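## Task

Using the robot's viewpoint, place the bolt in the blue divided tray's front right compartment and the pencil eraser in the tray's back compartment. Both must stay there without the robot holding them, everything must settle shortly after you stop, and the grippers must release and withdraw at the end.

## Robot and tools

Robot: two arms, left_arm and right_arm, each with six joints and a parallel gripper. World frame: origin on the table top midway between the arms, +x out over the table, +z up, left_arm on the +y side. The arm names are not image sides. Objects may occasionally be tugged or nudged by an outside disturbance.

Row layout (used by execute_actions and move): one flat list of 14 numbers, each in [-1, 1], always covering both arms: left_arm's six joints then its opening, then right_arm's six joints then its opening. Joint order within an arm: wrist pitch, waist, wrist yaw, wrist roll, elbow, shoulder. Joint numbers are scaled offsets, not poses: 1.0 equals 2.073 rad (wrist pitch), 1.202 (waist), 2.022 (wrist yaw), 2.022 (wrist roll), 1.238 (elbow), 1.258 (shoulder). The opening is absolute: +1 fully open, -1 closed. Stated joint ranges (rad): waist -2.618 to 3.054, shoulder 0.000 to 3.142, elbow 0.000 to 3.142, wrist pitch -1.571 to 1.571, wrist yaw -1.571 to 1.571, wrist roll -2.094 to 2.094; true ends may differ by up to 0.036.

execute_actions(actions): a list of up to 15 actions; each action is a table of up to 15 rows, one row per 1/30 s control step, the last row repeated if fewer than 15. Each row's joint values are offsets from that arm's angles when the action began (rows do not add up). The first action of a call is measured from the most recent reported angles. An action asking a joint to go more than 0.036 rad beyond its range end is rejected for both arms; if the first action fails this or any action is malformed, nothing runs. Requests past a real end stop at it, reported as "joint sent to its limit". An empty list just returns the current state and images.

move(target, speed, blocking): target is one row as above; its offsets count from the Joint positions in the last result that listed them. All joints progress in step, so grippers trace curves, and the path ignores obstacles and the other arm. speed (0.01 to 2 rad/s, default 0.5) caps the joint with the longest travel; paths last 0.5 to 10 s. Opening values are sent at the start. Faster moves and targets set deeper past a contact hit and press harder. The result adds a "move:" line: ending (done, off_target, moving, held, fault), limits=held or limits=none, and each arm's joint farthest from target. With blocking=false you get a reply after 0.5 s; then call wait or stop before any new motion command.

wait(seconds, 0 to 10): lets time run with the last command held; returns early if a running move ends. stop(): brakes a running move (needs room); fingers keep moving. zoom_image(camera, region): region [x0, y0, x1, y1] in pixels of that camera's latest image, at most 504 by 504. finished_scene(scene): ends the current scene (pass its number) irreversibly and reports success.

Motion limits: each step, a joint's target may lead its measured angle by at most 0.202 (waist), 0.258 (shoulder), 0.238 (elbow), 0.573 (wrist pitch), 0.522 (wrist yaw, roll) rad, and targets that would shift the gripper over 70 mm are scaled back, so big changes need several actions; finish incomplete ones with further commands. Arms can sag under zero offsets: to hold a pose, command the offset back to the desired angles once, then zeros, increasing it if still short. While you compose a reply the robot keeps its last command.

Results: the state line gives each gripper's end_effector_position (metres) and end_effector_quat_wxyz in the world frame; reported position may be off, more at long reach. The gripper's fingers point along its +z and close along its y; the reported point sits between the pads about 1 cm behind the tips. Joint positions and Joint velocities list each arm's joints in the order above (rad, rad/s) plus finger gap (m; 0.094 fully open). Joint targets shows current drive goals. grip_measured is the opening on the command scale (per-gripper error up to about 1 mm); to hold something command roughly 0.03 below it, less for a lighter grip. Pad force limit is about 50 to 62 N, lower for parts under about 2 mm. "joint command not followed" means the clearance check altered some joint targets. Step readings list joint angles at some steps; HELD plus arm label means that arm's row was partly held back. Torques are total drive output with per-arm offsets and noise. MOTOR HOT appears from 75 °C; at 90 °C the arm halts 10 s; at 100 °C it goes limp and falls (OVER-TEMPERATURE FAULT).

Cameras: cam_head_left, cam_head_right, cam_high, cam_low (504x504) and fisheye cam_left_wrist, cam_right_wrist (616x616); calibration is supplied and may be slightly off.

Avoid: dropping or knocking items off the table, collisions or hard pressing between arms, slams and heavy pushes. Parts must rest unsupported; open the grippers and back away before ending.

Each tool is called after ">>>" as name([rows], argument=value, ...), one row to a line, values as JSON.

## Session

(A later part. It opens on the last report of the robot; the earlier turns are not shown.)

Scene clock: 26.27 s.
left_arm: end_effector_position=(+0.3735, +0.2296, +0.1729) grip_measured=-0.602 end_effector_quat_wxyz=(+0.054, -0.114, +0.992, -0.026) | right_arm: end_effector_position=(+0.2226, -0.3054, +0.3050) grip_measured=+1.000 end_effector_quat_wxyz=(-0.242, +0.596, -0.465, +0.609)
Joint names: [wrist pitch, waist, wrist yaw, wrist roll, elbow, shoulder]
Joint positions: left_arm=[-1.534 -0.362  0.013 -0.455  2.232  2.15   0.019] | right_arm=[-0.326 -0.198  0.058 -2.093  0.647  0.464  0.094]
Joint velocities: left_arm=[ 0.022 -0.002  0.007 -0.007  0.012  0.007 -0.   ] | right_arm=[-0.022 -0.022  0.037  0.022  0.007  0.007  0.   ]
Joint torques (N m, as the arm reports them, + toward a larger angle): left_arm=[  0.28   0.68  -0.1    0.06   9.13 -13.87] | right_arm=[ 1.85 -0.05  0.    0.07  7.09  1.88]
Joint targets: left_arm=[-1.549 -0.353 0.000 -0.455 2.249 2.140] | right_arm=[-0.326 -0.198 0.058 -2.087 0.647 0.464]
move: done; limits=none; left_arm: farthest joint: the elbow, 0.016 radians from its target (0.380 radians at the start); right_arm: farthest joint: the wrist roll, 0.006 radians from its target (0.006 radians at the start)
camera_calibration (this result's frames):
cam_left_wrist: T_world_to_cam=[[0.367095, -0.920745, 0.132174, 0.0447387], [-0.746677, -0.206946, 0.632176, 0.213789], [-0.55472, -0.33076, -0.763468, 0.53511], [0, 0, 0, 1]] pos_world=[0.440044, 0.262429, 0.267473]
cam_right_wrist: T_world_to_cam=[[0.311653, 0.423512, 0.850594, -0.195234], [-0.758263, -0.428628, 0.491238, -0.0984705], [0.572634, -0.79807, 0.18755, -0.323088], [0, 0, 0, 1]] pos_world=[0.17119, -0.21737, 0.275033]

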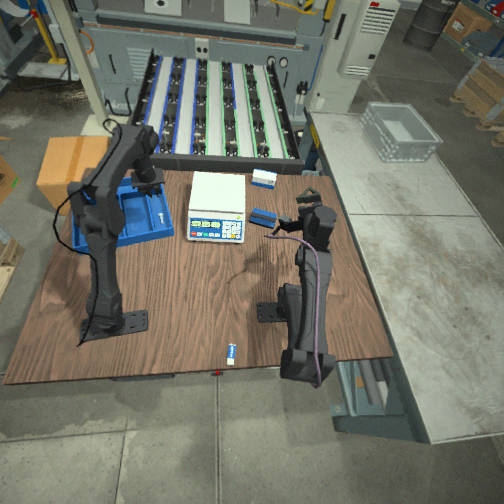

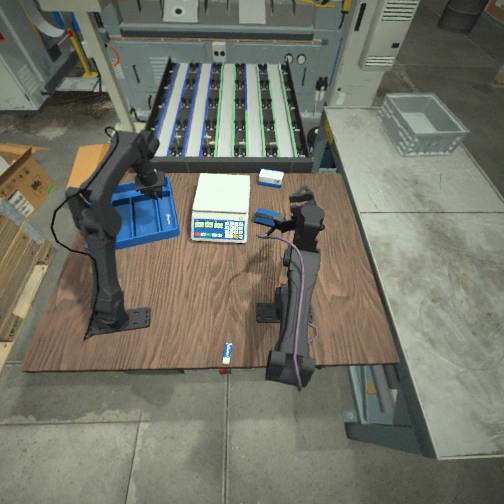

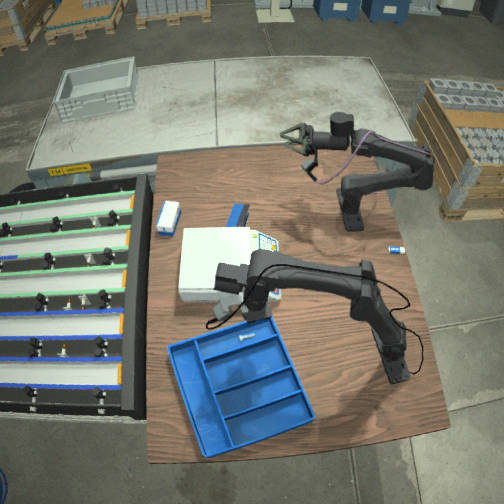

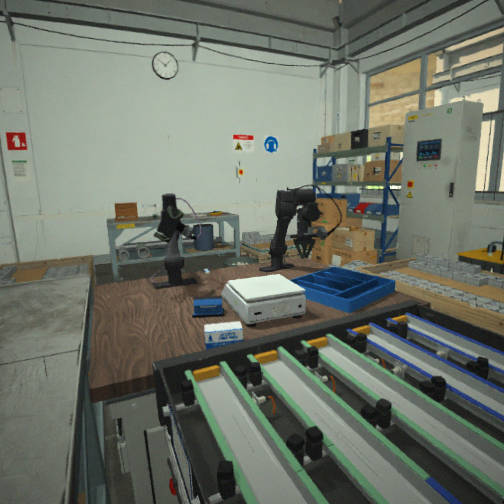

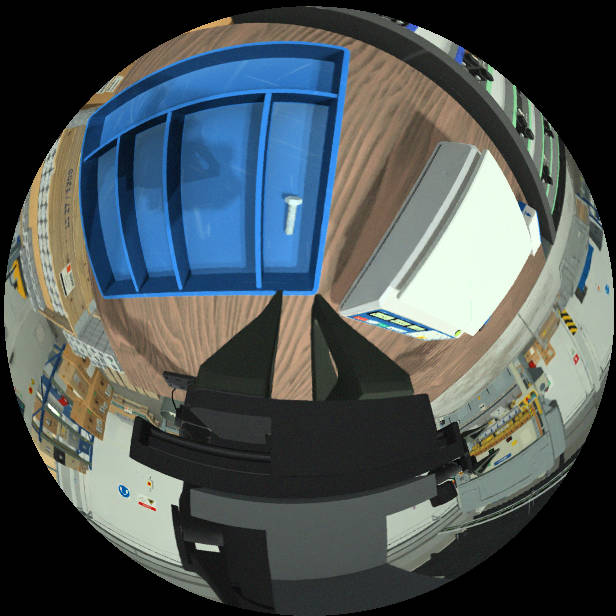

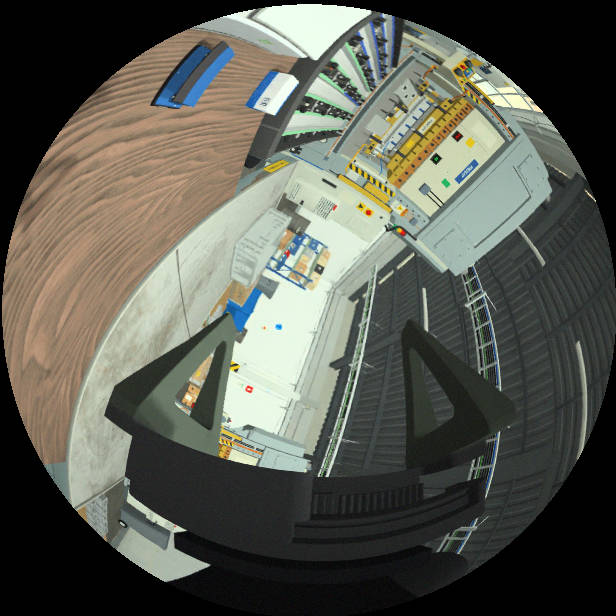

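>>> move(target=[0.078,-1.0,-0.006,-0.724,-0.331,-0.11,0.4, 0,0,0,0.003,0,0,1.0], speed=0.9)

>>> move(target=[0,-0.412,0,-0.003,0,0,0.4, 0,0,0,0.003,0,0,1.0], speed=0.7)

Scene clock: 29.03 s.
left_arm: end_effector_position=(+0.0042, -0.0583, +0.1168) grip_measured=+0.398 end_effector_quat_wxyz=(-0.005, -0.235, +0.972, +0.002) | right_arm: end_effector_position=(+0.2226, -0.3054, +0.3050) grip_measured=+1.000 end_effector_quat_wxyz=(-0.241, +0.596, -0.464, +0.609)
Joint names: [wrist pitch, waist, wrist yaw, wrist roll, elbow, shoulder]
Joint positions: left_arm=[-1.376 -1.57   0.011 -1.909  1.838  2.036  0.066] | right_arm=[-0.326 -0.198  0.058 -2.094  0.647  0.464  0.094]
Joint velocities: left_arm=[ 0.022  0.007 -0.051  0.066 -0.012  0.022 -0.   ] | right_arm=[-0.007  0.012 -0.007 -0.051  0.002  0.002  0.   ]
Joint torques (N m, as the arm reports them, + toward a larger angle): left_arm=[  0.19   0.49  -0.02  -0.07   6.38 -14.65] | right_arm=[ 1.84 -0.04  0.    0.07  7.09  1.89]
Joint targets: left_arm=[-1.373 -1.564 0.001 -1.918 1.822 2.011] | right_arm=[-0.326 -0.198 0.058 -2.087 0.647 0.464]
move: off_target (left_arm); limits=none; left_arm: farthest joint: the shoulder, 0.024 radians from its target (0.138 radians at the start); right_arm: farthest joint: the wrist roll, 0.007 radians from its target (0.006 radians at the start)
camera_calibration (this result's frames):
cam_left_wrist: T_world_to_cam=[[0.592593, -0.804169, 0.0463288, -0.0614422], [-0.585945, -0.390889, 0.709841, -0.106613], [-0.552723, -0.447793, -0.702836, 0.178285], [0, 0, 0, 1]] pos_world=[0.0724831, -0.0112489, 0.20383]
cam_right_wrist: T_world_to_cam=[[0.311787, 0.424162, 0.850221, -0.194952], [-0.758113, -0.428354, 0.491709, -0.098564], [0.57276, -0.797872, 0.188007, -0.323195], [0, 0, 0, 1]] pos_world=[0.171174, -0.217397, 0.27498]

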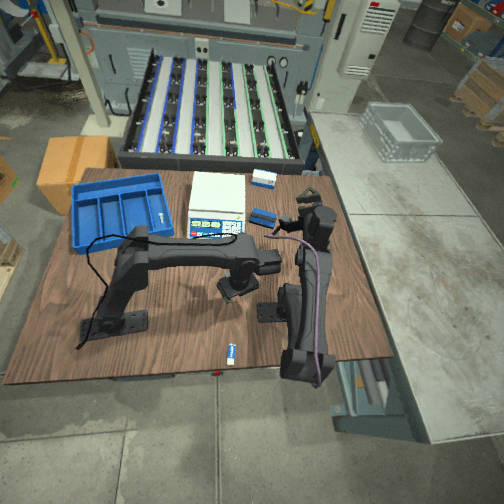

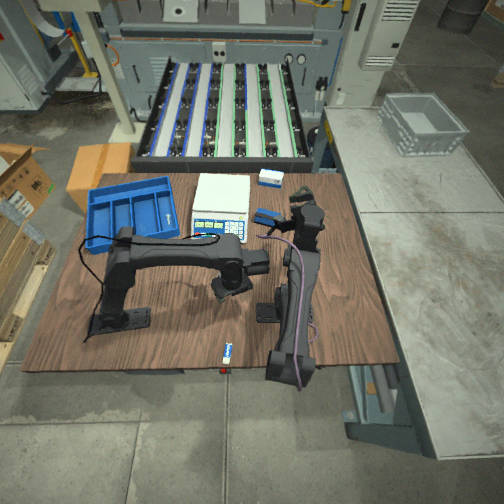

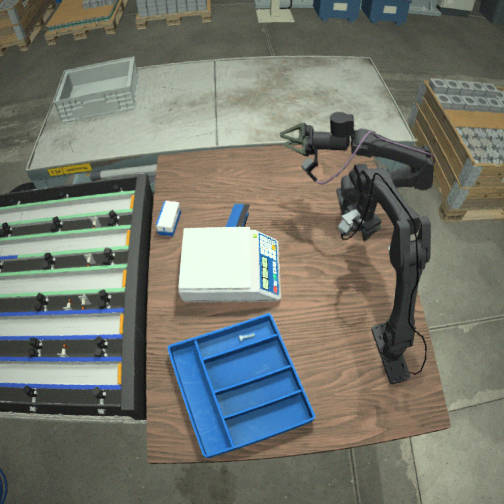

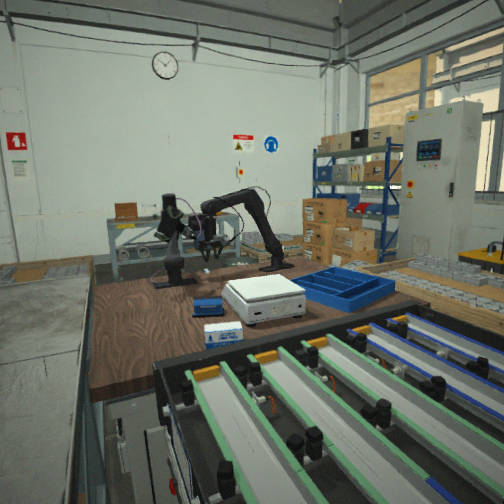

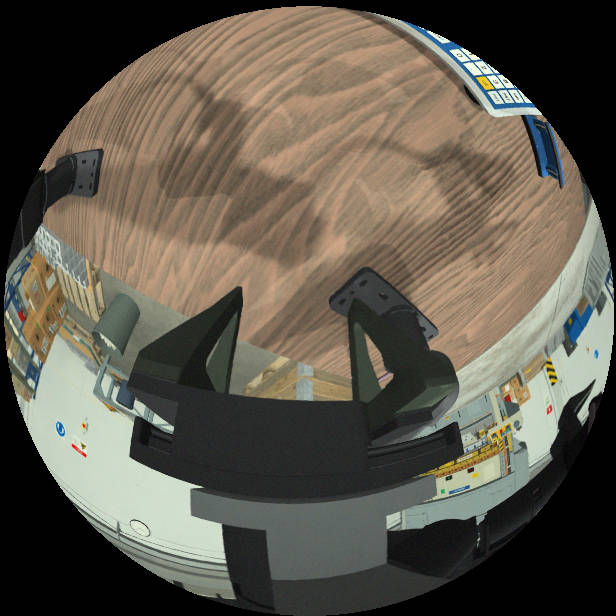

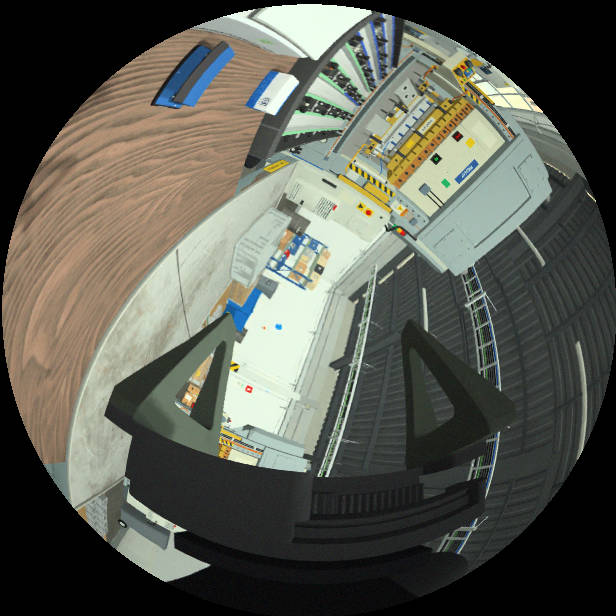

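Scene clock: 30.30 s.
left_arm: end_effector_position=(-0.1884, -0.0362, +0.1168) grip_measured=+0.398 end_effector_quat_wxyz=(-0.006, +0.013, +1.000, +0.003) | right_arm: end_effector_position=(+0.2226, -0.3054, +0.3050) grip_measured=+1.000 end_effector_quat_wxyz=(-0.241, +0.597, -0.464, +0.609)
Joint names: [wrist pitch, waist, wrist yaw, wrist roll, elbow, shoulder]
Joint positions: left_arm=[-1.374 -2.072  0.014 -1.909  1.838  2.036  0.066] | right_arm=[-0.326 -0.198  0.058 -2.095  0.647  0.464  0.094]
Joint velocities: left_arm=[-0.007  0.007  0.007 -0.037 -0.007 -0.012 -0.   ] | right_arm=[ 0.007  0.017 -0.081 -0.037  0.007 -0.007  0.   ]
Joint torques (N m, as the arm reports them, + toward a larger angle): left_arm=[  0.16   0.46   0.05  -0.04   7.66 -12.17] | right_arm=[ 1.85 -0.05  0.    0.08  7.09  1.88]
Joint targets: left_arm=[-1.375 -2.066 0.011 -1.915 1.838 2.036] | right_arm=[-0.326 -0.198 0.058 -2.088 0.647 0.464]
move: done; limits=none; left_arm: farthest joint: the waist, 0.006 radians from its target (0.495 radians at the start); right_arm: farthest joint: the wrist roll, 0.007 radians from its target (0.006 radians at the start)
camera_calibration (this result's frames):
cam_left_wrist: T_world_to_cam=[[0.133811, -0.989913, 0.0465421, -0.0227576], [-0.699162, -0.0610163, 0.712355, -0.220489], [-0.70233, -0.127861, -0.700274, 0.0648492], [0, 0, 0, 1]] pos_world=[-0.105567, -0.0276898, 0.203538]
cam_right_wrist: T_world_to_cam=[[0.311921, 0.424812, 0.849847, -0.194669], [-0.757962, -0.42808, 0.49218, -0.0986573], [0.572887, -0.797673, 0.188464, -0.323302], [0, 0, 0, 1]] pos_world=[0.171158, -0.217425, 0.274927]

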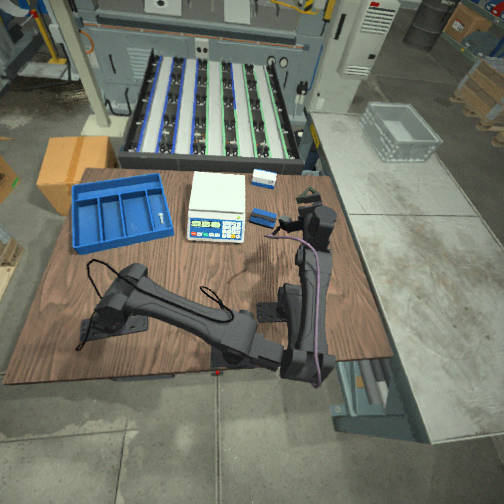

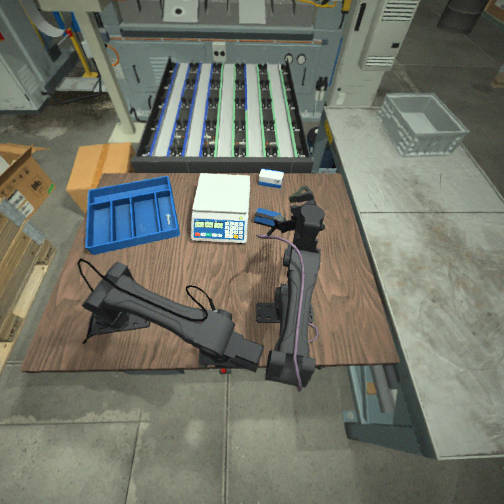

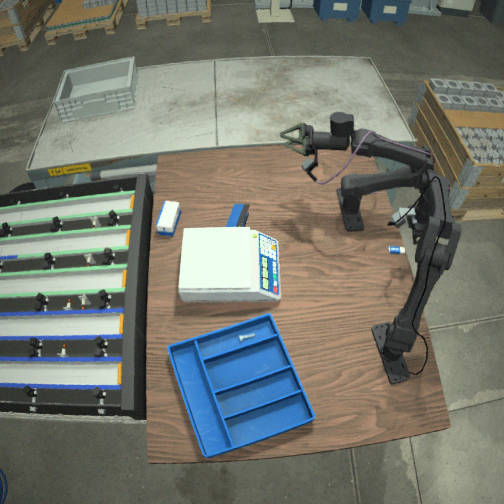

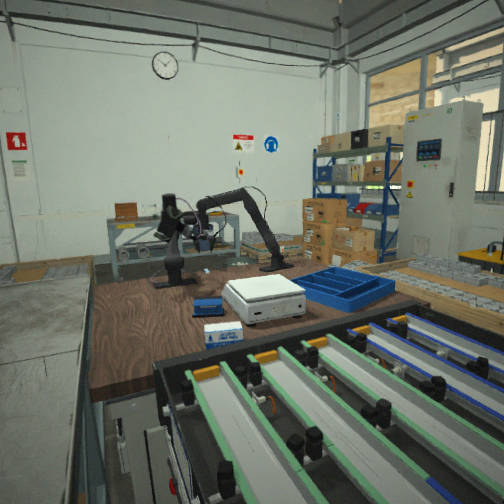

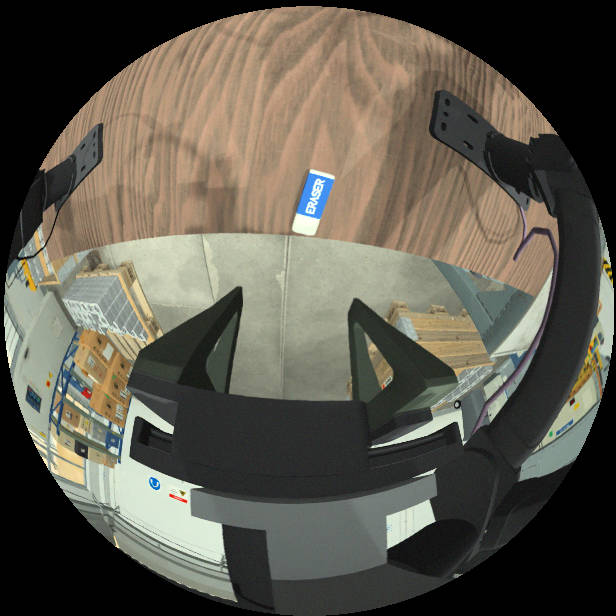

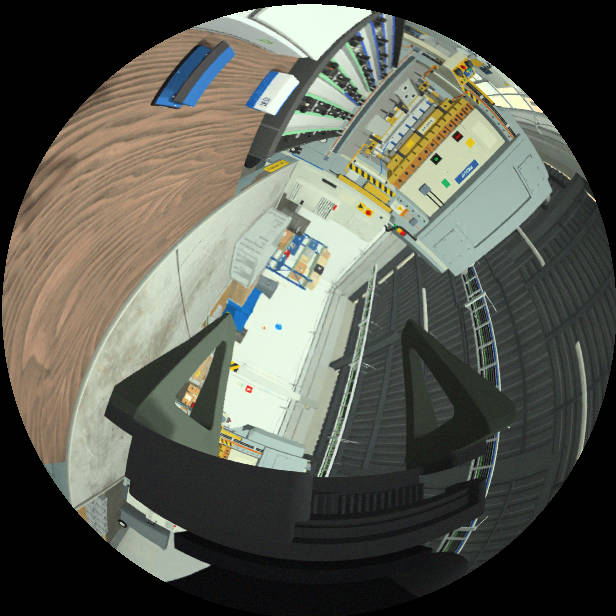

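>>> move(target=[0.1445,0.065,-0.007,0.099,-0.214,0.038,0.4, 0,0,0,0.003,0,0,1.0], speed=0.4)

>>> zoom_image(camera="cam_left_wrist", region=[160, 130, 460, 400])

Scene clock: 32.37 s.
left_arm: end_effector_position=(-0.1618, -0.0477, +0.0395) grip_measured=+0.398 end_effector_quat_wxyz=(-0.007, +0.072, +0.997, -0.000) | right_arm: end_effector_position=(+0.2226, -0.3054, +0.3050) grip_measured=+1.000 end_effector_quat_wxyz=(-0.241, +0.597, -0.464, +0.609)
Joint names: [wrist pitch, waist, wrist yaw, wrist roll, elbow, shoulder]
Joint positions: left_arm=[-1.078 -1.998  0.013 -1.718  1.584  2.073  0.066] | right_arm=[-0.326 -0.198  0.058 -2.096  0.647  0.464  0.094]
Joint velocities: left_arm=[-0.007  0.012 -0.066 -0.022  0.037  0.012  0.   ] | right_arm=[ 0.051 -0.017  0.022  0.037  0.022  0.017  0.   ]
Joint torques (N m, as the arm reports them, + toward a larger angle): left_arm=[  0.18   0.45  -0.07   0.14   6.56 -11.51] | right_arm=[ 1.85 -0.03  0.01  0.06  7.1   1.88]
Joint targets: left_arm=[-1.074 -1.993 -0.000 -1.709 1.573 2.083] | right_arm=[-0.326 -0.198 0.058 -2.089 0.647 0.464]
move: done; limits=none; left_arm: farthest joint: the wrist yaw, 0.013 radians from its target (0.014 radians at the start); right_arm: farthest joint: the wrist roll, 0.007 radians from its target (0.006 radians at the start)
camera_calibration (this result's frames):
cam_left_wrist: T_world_to_cam=[[0.0169451, -0.998443, 0.0531389, -0.0536817], [-0.700332, 0.0260796, 0.713341, -0.143535], [-0.713616, -0.0493025, -0.6988, 0.0297783], [0, 0, 0, 1]] pos_world=[-0.0783621, -0.0483867, 0.126051]
cam_right_wrist: T_world_to_cam=[[0.312054, 0.425462, 0.849473, -0.194386], [-0.757811, -0.427805, 0.49265, -0.0987505], [0.573013, -0.797474, 0.188921, -0.323409], [0, 0, 0, 1]] pos_world=[0.171142, -0.217452, 0.274874]

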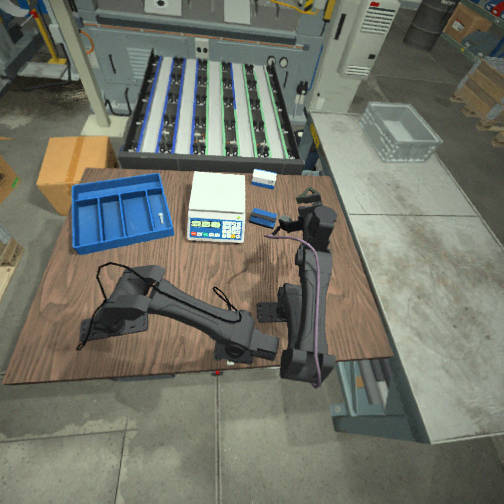

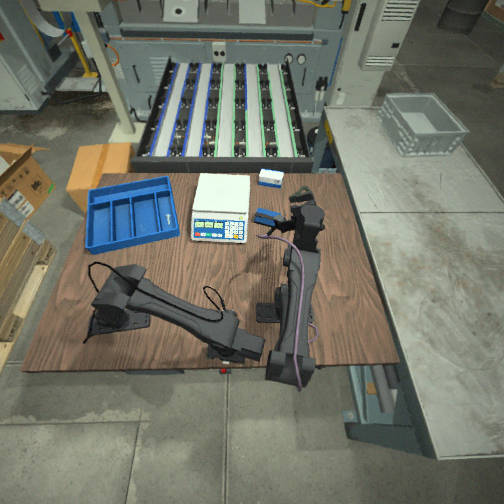

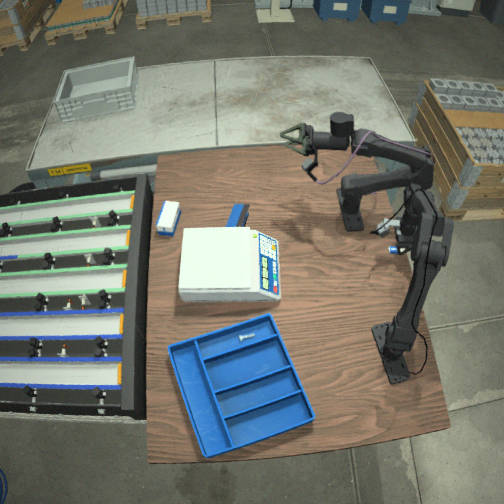

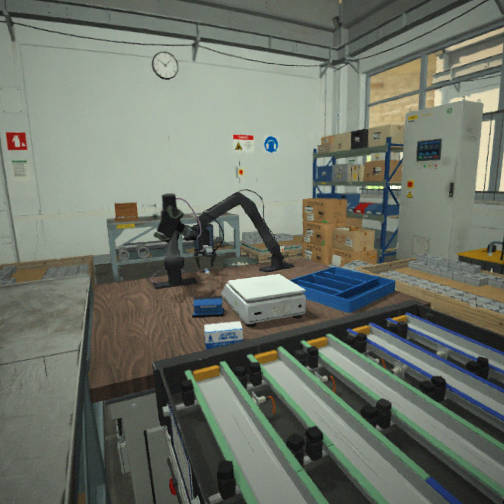

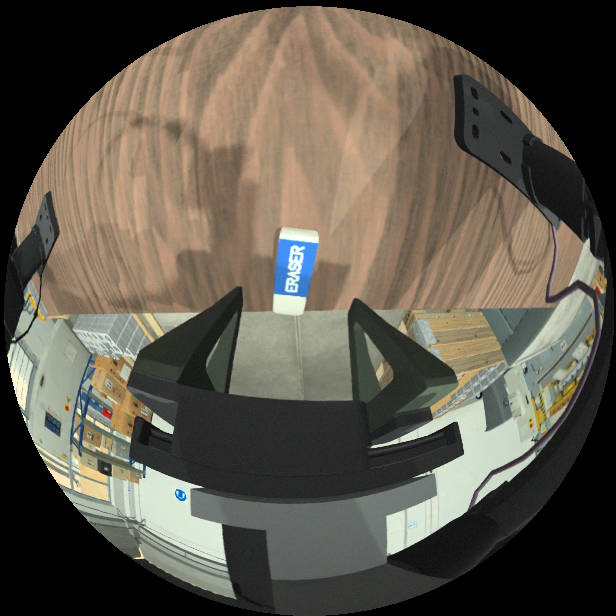

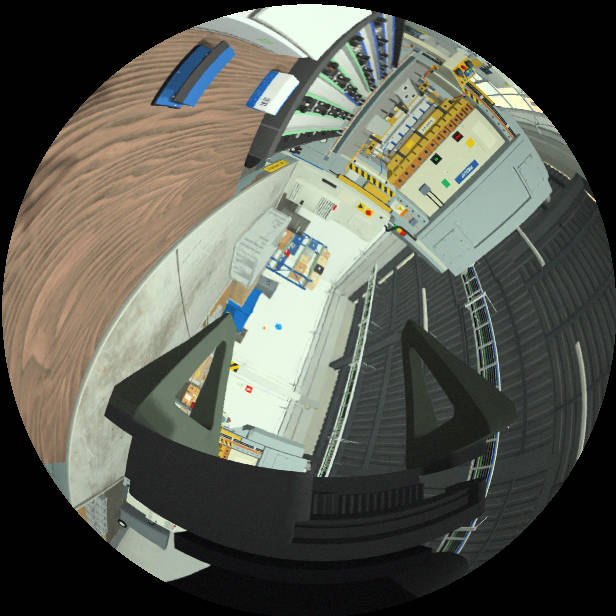

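Region (160, 130, 460, 400) of cam_left_wrist's 616x616 image, scaled by 1.680, with more detail than that image has; it fills the top 454 rows of this view, and the rest is white.

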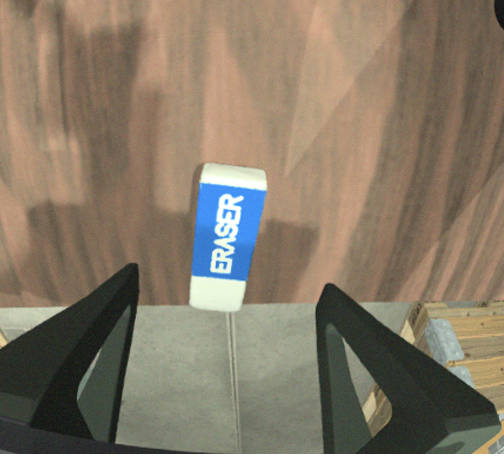

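>>> move(target=[0.044,0.004,-0.006,0.004,-0.06,0.027,0.4, 0,0,0,0.003,0,0,1.0], speed=0.15)

>>> zoom_image(camera="cam_left_wrist", region=[160, 130, 460, 400])

Scene clock: 33.90 s.
left_arm: end_effector_position=(-0.1619, -0.0482, +0.0175) grip_measured=+0.398 end_effector_quat_wxyz=(-0.008, +0.072, +0.997, -0.004) | right_arm: end_effector_position=(+0.2226, -0.3054, +0.3050) grip_measured=+1.000 end_effector_quat_wxyz=(-0.241, +0.597, -0.464, +0.609)
Joint names: [wrist pitch, waist, wrist yaw, wrist roll, elbow, shoulder]
Joint positions: left_arm=[-0.991 -1.998  0.013 -1.718  1.523  2.093  0.066] | right_arm=[-0.326 -0.198  0.058 -2.096  0.647  0.464  0.094]
Joint velocities: left_arm=[ 0.022 -0.027  0.007 -0.081 -0.022  0.027 -0.   ] | right_arm=[ 0.007 -0.012  0.022  0.007  0.002  0.007  0.   ]
Joint torques (N m, as the arm reports them, + toward a larger angle): left_arm=[  0.2    0.51  -0.08   0.15   6.42 -11.22] | right_arm=[ 1.84 -0.02  0.    0.07  7.1   1.89]
Joint targets: left_arm=[-0.987 -1.993 0.001 -1.710 1.510 2.107] | right_arm=[-0.326 -0.198 0.058 -2.089 0.647 0.464]
move: done; limits=none; left_arm: farthest joint: the shoulder, 0.014 radians from its target (0.034 radians at the start); right_arm: farthest joint: the wrist roll, 0.006 radians from its target (0.006 radians at the start)
camera_calibration (this result's frames):
cam_left_wrist: T_world_to_cam=[[0.0166752, -0.998078, 0.059679, -0.0531134], [-0.698918, 0.0310474, 0.714528, -0.127471], [-0.715007, -0.0536256, -0.697057, 0.0138113], [0, 0, 0, 1]] pos_world=[-0.0783309, -0.048313, 0.103879]
cam_right_wrist: T_world_to_cam=[[0.312121, 0.425787, 0.849286, -0.194245], [-0.757736, -0.427668, 0.492886, -0.098797], [0.573076, -0.797374, 0.18915, -0.323462], [0, 0, 0, 1]] pos_world=[0.171134, -0.217466, 0.274848]

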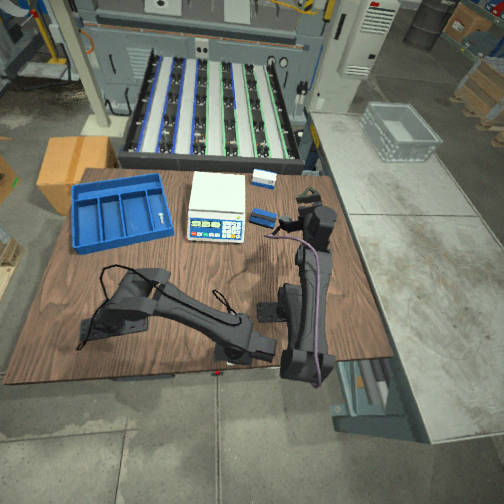

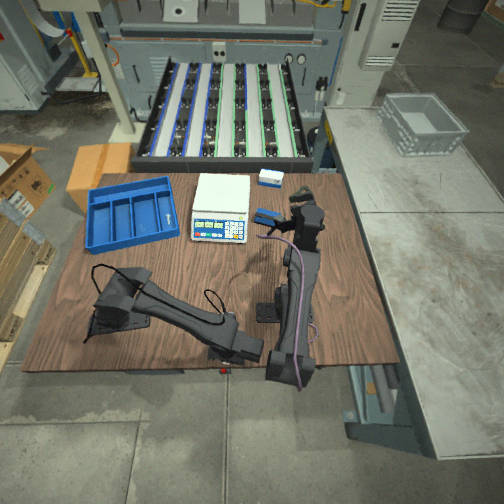

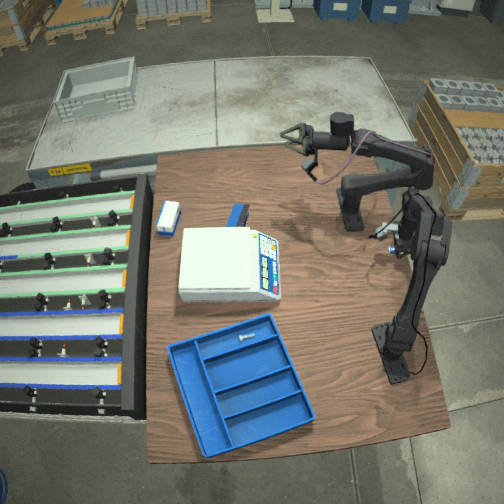

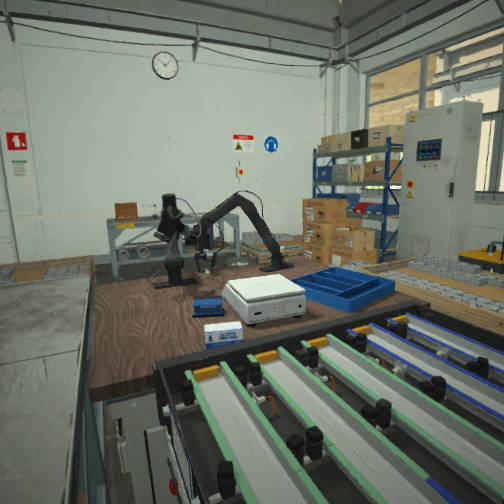

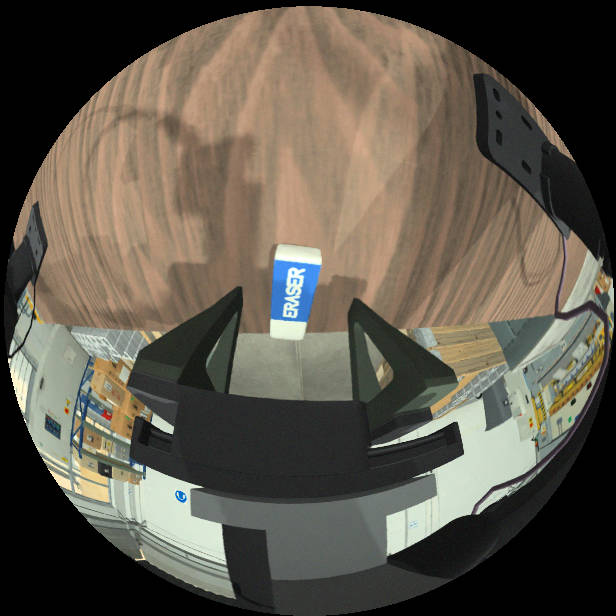

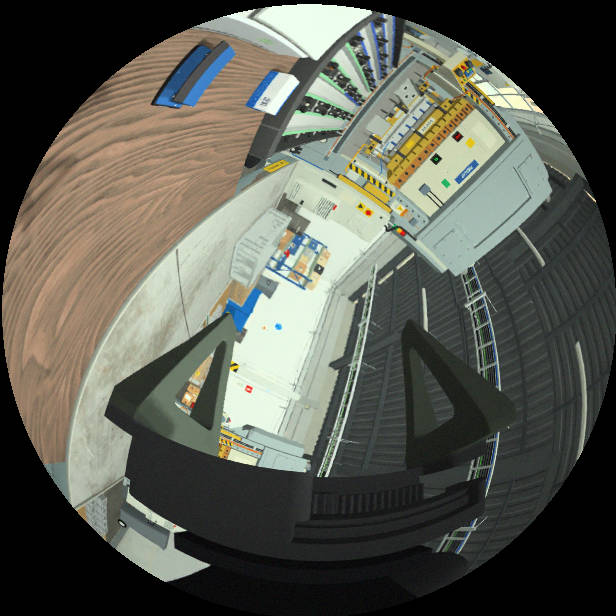

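Region (160, 130, 460, 400) of cam_left_wrist's 616x616 image, scaled by 1.680, with more detail than that image has; it fills the top 454 rows of this view, and the rest is white.

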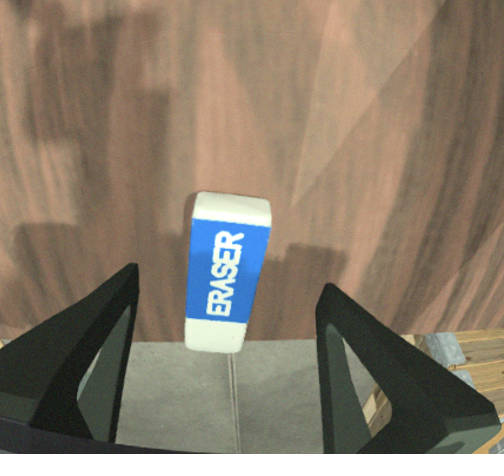

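>>> execute_actions([
  [[0.006,0.004,-0.006,0.004,-0.014,0.012,0.3,0,0,0,0.003,0,0,1],[0.008,0.004,-0.006,0.004,-0.017,0.013,0.2,0,0,0,0.003,0,0,1],[0.009,0.004,-0.006,0.004,-0.019,0.0135,0.1,0,0,0,0.003,0,0,1],[0.009,0.004,-0.006,0.004,-0.019,0.0135,0.0,0,0,0,0.003,0,0,1],[0.009,0.004,-0.006,0.004,-0.019,0.0135,-0.1,0,0,0,0.003,0,0,1],[0.009,0.004,-0.006,0.004,-0.019,0.0135,-0.2,0,0,0,0.003,0,0,1]],
])

>>> zoom_image(camera="cam_left_wrist", region=[160, 130, 460, 400])

Scene clock: 34.60 s.
left_arm: end_effector_position=(-0.1629, -0.0516, +0.0175) grip_measured=-0.198 end_effector_quat_wxyz=(-0.009, +0.072, +0.997, -0.011) | right_arm: end_effector_position=(+0.2226, -0.3054, +0.3050) grip_measured=+1.000 end_effector_quat_wxyz=(-0.241, +0.597, -0.464, +0.609)
Joint names: [wrist pitch, waist, wrist yaw, wrist roll, elbow, shoulder]
Joint positions: left_arm=[-0.977 -1.998  0.013 -1.718  1.523  2.093  0.038] | right_arm=[-0.326 -0.198  0.058 -2.096  0.647  0.464  0.094]
Joint velocities: left_arm=[ 0.037 -0.002  0.022 -0.051 -0.012 -0.012  0.   ] | right_arm=[ 0.022  0.027 -0.007 -0.007 -0.022  0.002  0.   ]
Joint torques (N m, as the arm reports them, + toward a larger angle): left_arm=[  0.22   0.36  -0.06   0.15   5.33 -11.  ] | right_arm=[ 1.84 -0.04  0.    0.06  7.13  1.88]
Joint targets: left_arm=[-0.972 -1.993 0.001 -1.710 1.500 2.110] | right_arm=[-0.326 -0.198 0.058 -2.090 0.647 0.464]
Step readings (joint positions):
0: left_arm=[-0.991 -1.998 0.013 -1.718 1.523 2.093] | right_arm=[-0.326 -0.198 0.058 -2.096 0.647 0.464]
1: left_arm=[-0.990 -1.998 0.013 -1.718 1.523 2.093] | right_arm=[-0.326 -0.198 0.058 -2.096 0.647 0.464]
2: left_arm=[-0.988 -1.998 0.013 -1.718 1.523 2.093] | right_arm=[-0.326 -0.198 0.058 -2.096 0.647 0.464]
4: left_arm=[-0.984 -1.998 0.013 -1.718 1.523 2.093] | right_arm=[-0.326 -0.198 0.058 -2.096 0.647 0.464]
8: left_arm=[-0.979 -1.998 0.013 -1.718 1.523 2.093] | right_arm=[-0.326 -0.198 0.058 -2.096 0.647 0.464]
15: Joint positions above
camera_calibration (this result's frames):
cam_left_wrist: T_world_to_cam=[[0.0169515, -0.997154, 0.0734652, -0.0566941], [-0.695947, 0.0409882, 0.716923, -0.127172], [-0.717893, -0.0632808, -0.693271, 0.0118949], [0, 0, 0, 1]] pos_world=[-0.0790048, -0.0505674, 0.103584]
cam_right_wrist: T_world_to_cam=[[0.312121, 0.425787, 0.849286, -0.194245], [-0.757736, -0.427668, 0.492886, -0.098797], [0.573076, -0.797374, 0.18915, -0.323462], [0, 0, 0, 1]] pos_world=[0.171134, -0.217466, 0.274848]

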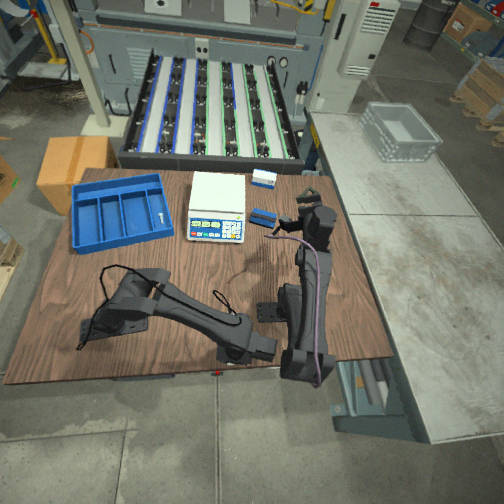

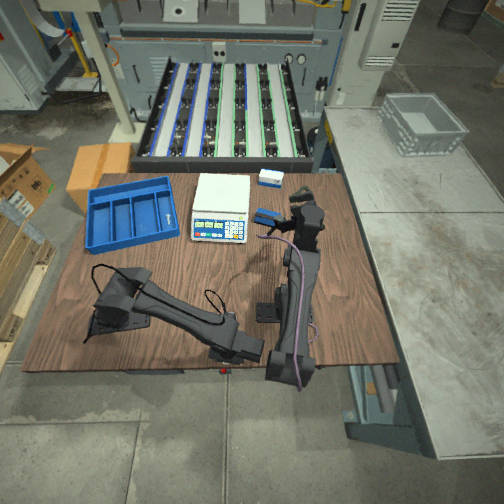

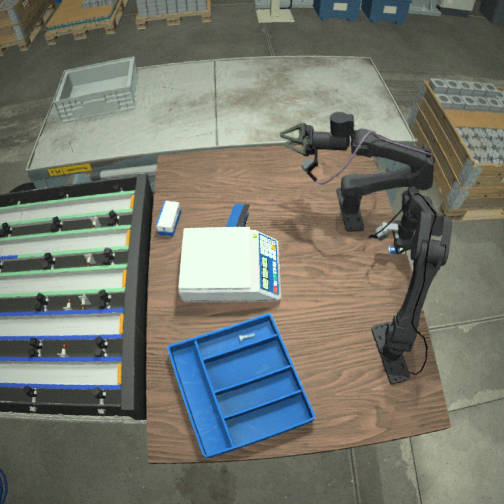

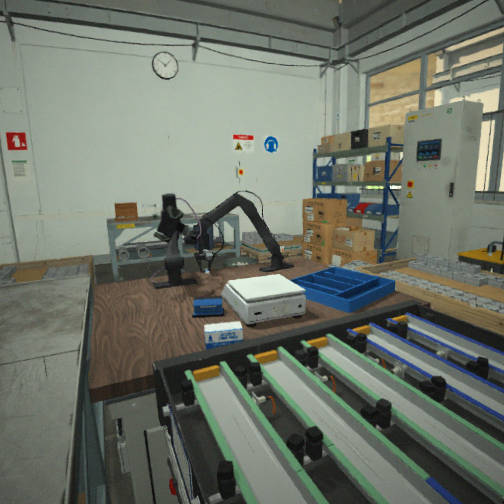

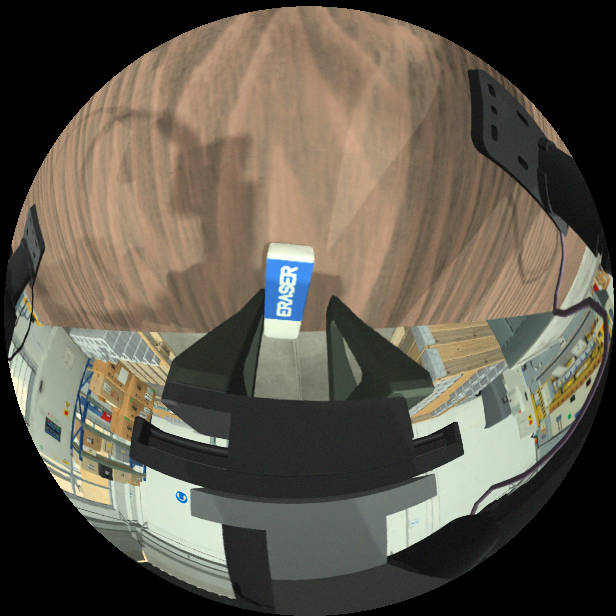

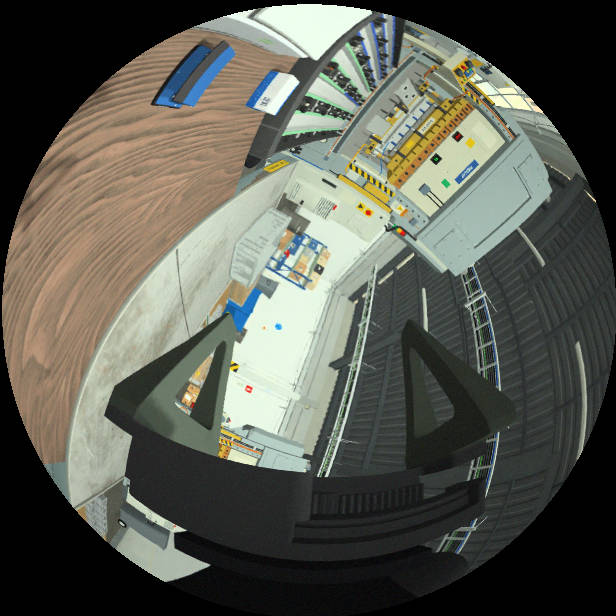

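Region (160, 130, 460, 400) of cam_left_wrist's 616x616 image, scaled by 1.680, with more detail than that image has; it fills the top 454 rows of this view, and the rest is white.

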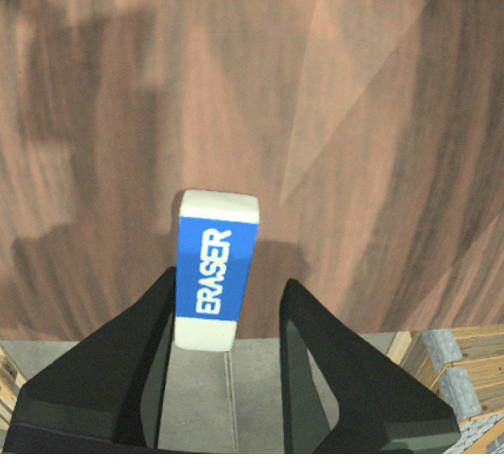

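>>> execute_actions([
  [[0.002,0.004,-0.012,0.004,-0.02,0.0135,0.0,0,0,0,0.003,0,0,1],[0.002,0.004,-0.012,0.004,-0.02,0.0135,0.0,0,0,0,0.003,0,0,1],[0.002,0.004,-0.012,0.004,-0.02,0.0135,0.0,0,0,0,0.003,0,0,1],[0.002,0.004,-0.012,0.004,-0.024,0.0135,0.0,0,0,0,0.003,0,0,1],[0.002,0.004,-0.012,0.004,-0.026,0.015,0.0,0,0,0,0.003,0,0,1],[0.002,0.004,-0.012,0.004,-0.028,0.016,0.0,0,0,0,0.003,0,0,1],[0.002,0.004,-0.012,0.004,-0.03,0.017,0.0,0,0,0,0.003,0,0,1]],
])

>>> zoom_image(camera="cam_left_wrist", region=[160, 130, 460, 400])

Scene clock: 36.63 s.
left_arm: end_effector_position=(-0.1609, -0.0499, +0.0152) grip_measured=-0.002 end_effector_quat_wxyz=(-0.005, +0.072, +0.997, -0.009) | right_arm: end_effector_position=(+0.2226, -0.3054, +0.3050) grip_measured=+1.000 end_effector_quat_wxyz=(-0.241, +0.597, -0.464, +0.609)
Joint names: [wrist pitch, waist, wrist yaw, wrist roll, elbow, shoulder]
Joint positions: left_arm=[-0.973 -1.998  0.005 -1.718  1.514  2.093  0.047] | right_arm=[-0.326 -0.198  0.058 -2.096  0.647  0.464  0.094]
Joint velocities: left_arm=[ 0.007  0.012  0.022 -0.022 -0.022 -0.002 -0.002] | right_arm=[ 0.051 -0.027  0.007 -0.022  0.012 -0.017  0.   ]
Joint torques (N m, as the arm reports them, + toward a larger angle): left_arm=[  0.23   0.23  -0.09   0.1    5.06 -10.49] | right_arm=[ 1.84 -0.03  0.    0.05  7.1   1.88]
Joint targets: left_arm=[-0.973 -1.993 -0.011 -1.710 1.486 2.114] | right_arm=[-0.326 -0.198 0.058 -2.090 0.647 0.464]
Step readings (joint positions):
0: left_arm=[-0.977 -1.998 0.013 -1.718 1.523 2.093] | right_arm=[-0.326 -0.198 0.058 -2.096 0.647 0.464]
1: left_arm=[-0.977 -1.998 0.012 -1.718 1.523 2.093] | right_arm=[-0.326 -0.198 0.058 -2.096 0.647 0.464]
2: left_arm=[-0.977 -1.998 0.010 -1.718 1.523 2.093] | right_arm=[-0.326 -0.198 0.058 -2.096 0.647 0.464]
4: left_arm=[-0.975 -1.998 0.007 -1.718 1.521 2.093] | right_arm=[-0.326 -0.198 0.058 -2.096 0.647 0.464]
8: left_arm=[-0.973 -1.998 0.005 -1.718 1.514 2.093] | right_arm=[-0.326 -0.198 0.058 -2.096 0.647 0.464]
15: Joint positions above
camera_calibration (this result's frames):
cam_left_wrist: T_world_to_cam=[[0.0164556, -0.99738, 0.0704407, -0.0548985], [-0.7026, 0.0385902, 0.710538, -0.125283], [-0.711395, -0.0611839, -0.700124, 0.0130891], [0, 0, 0, 1]] pos_world=[-0.077809, -0.0491191, 0.102049]
cam_right_wrist: T_world_to_cam=[[0.312121, 0.425787, 0.849286, -0.194245], [-0.757736, -0.427668, 0.492886, -0.098797], [0.573076, -0.797374, 0.18915, -0.323462], [0, 0, 0, 1]] pos_world=[0.171134, -0.217466, 0.274848]

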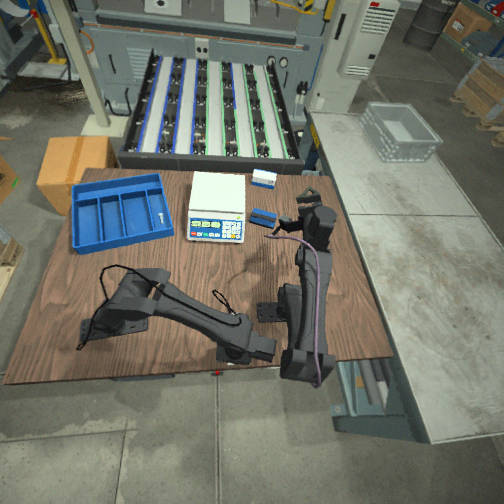

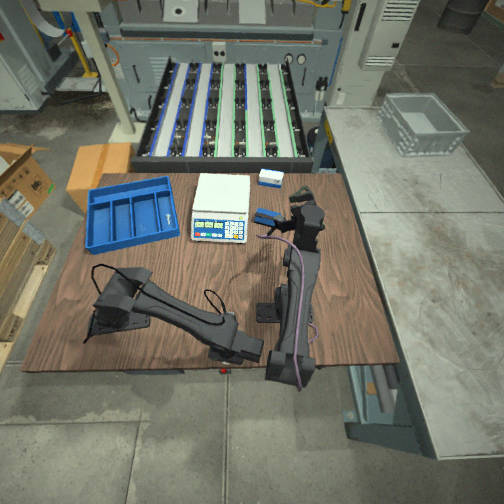

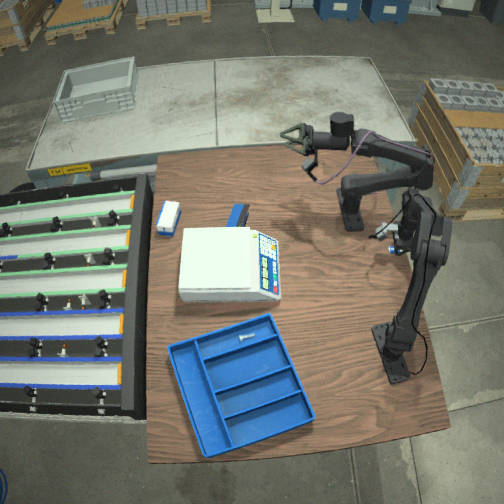

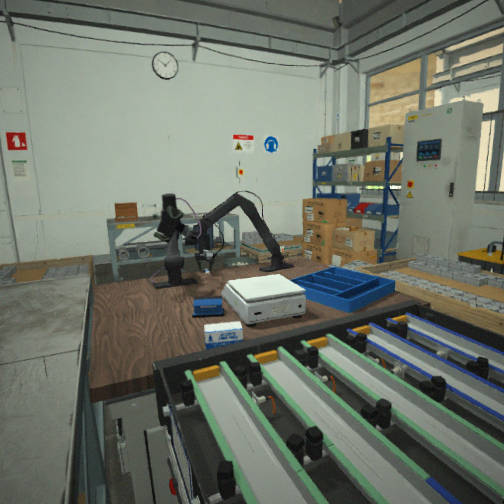

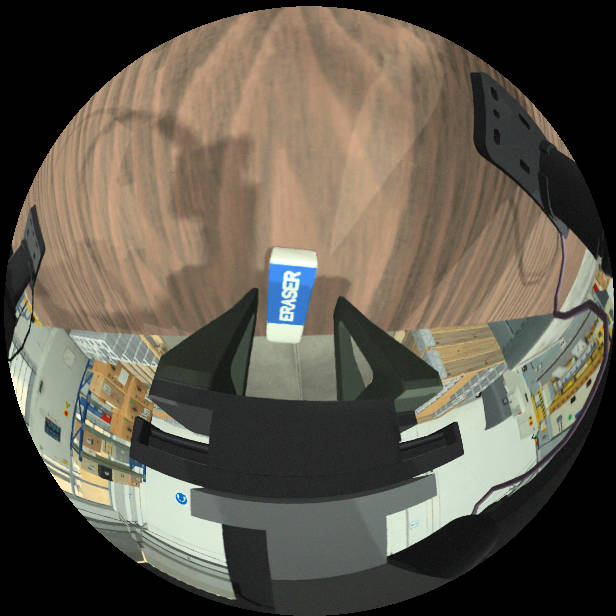

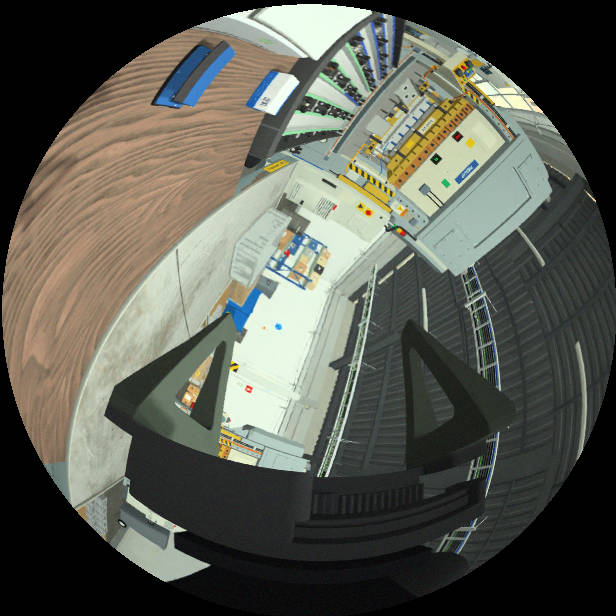

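Region (160, 130, 460, 400) of cam_left_wrist's 616x616 image, scaled by 1.680, with more detail than that image has; it fills the top 454 rows of this view, and the rest is white.

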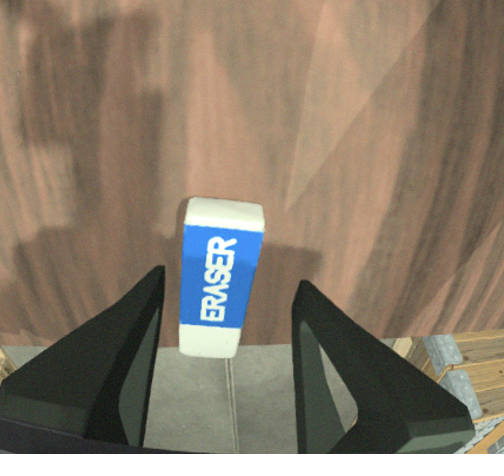

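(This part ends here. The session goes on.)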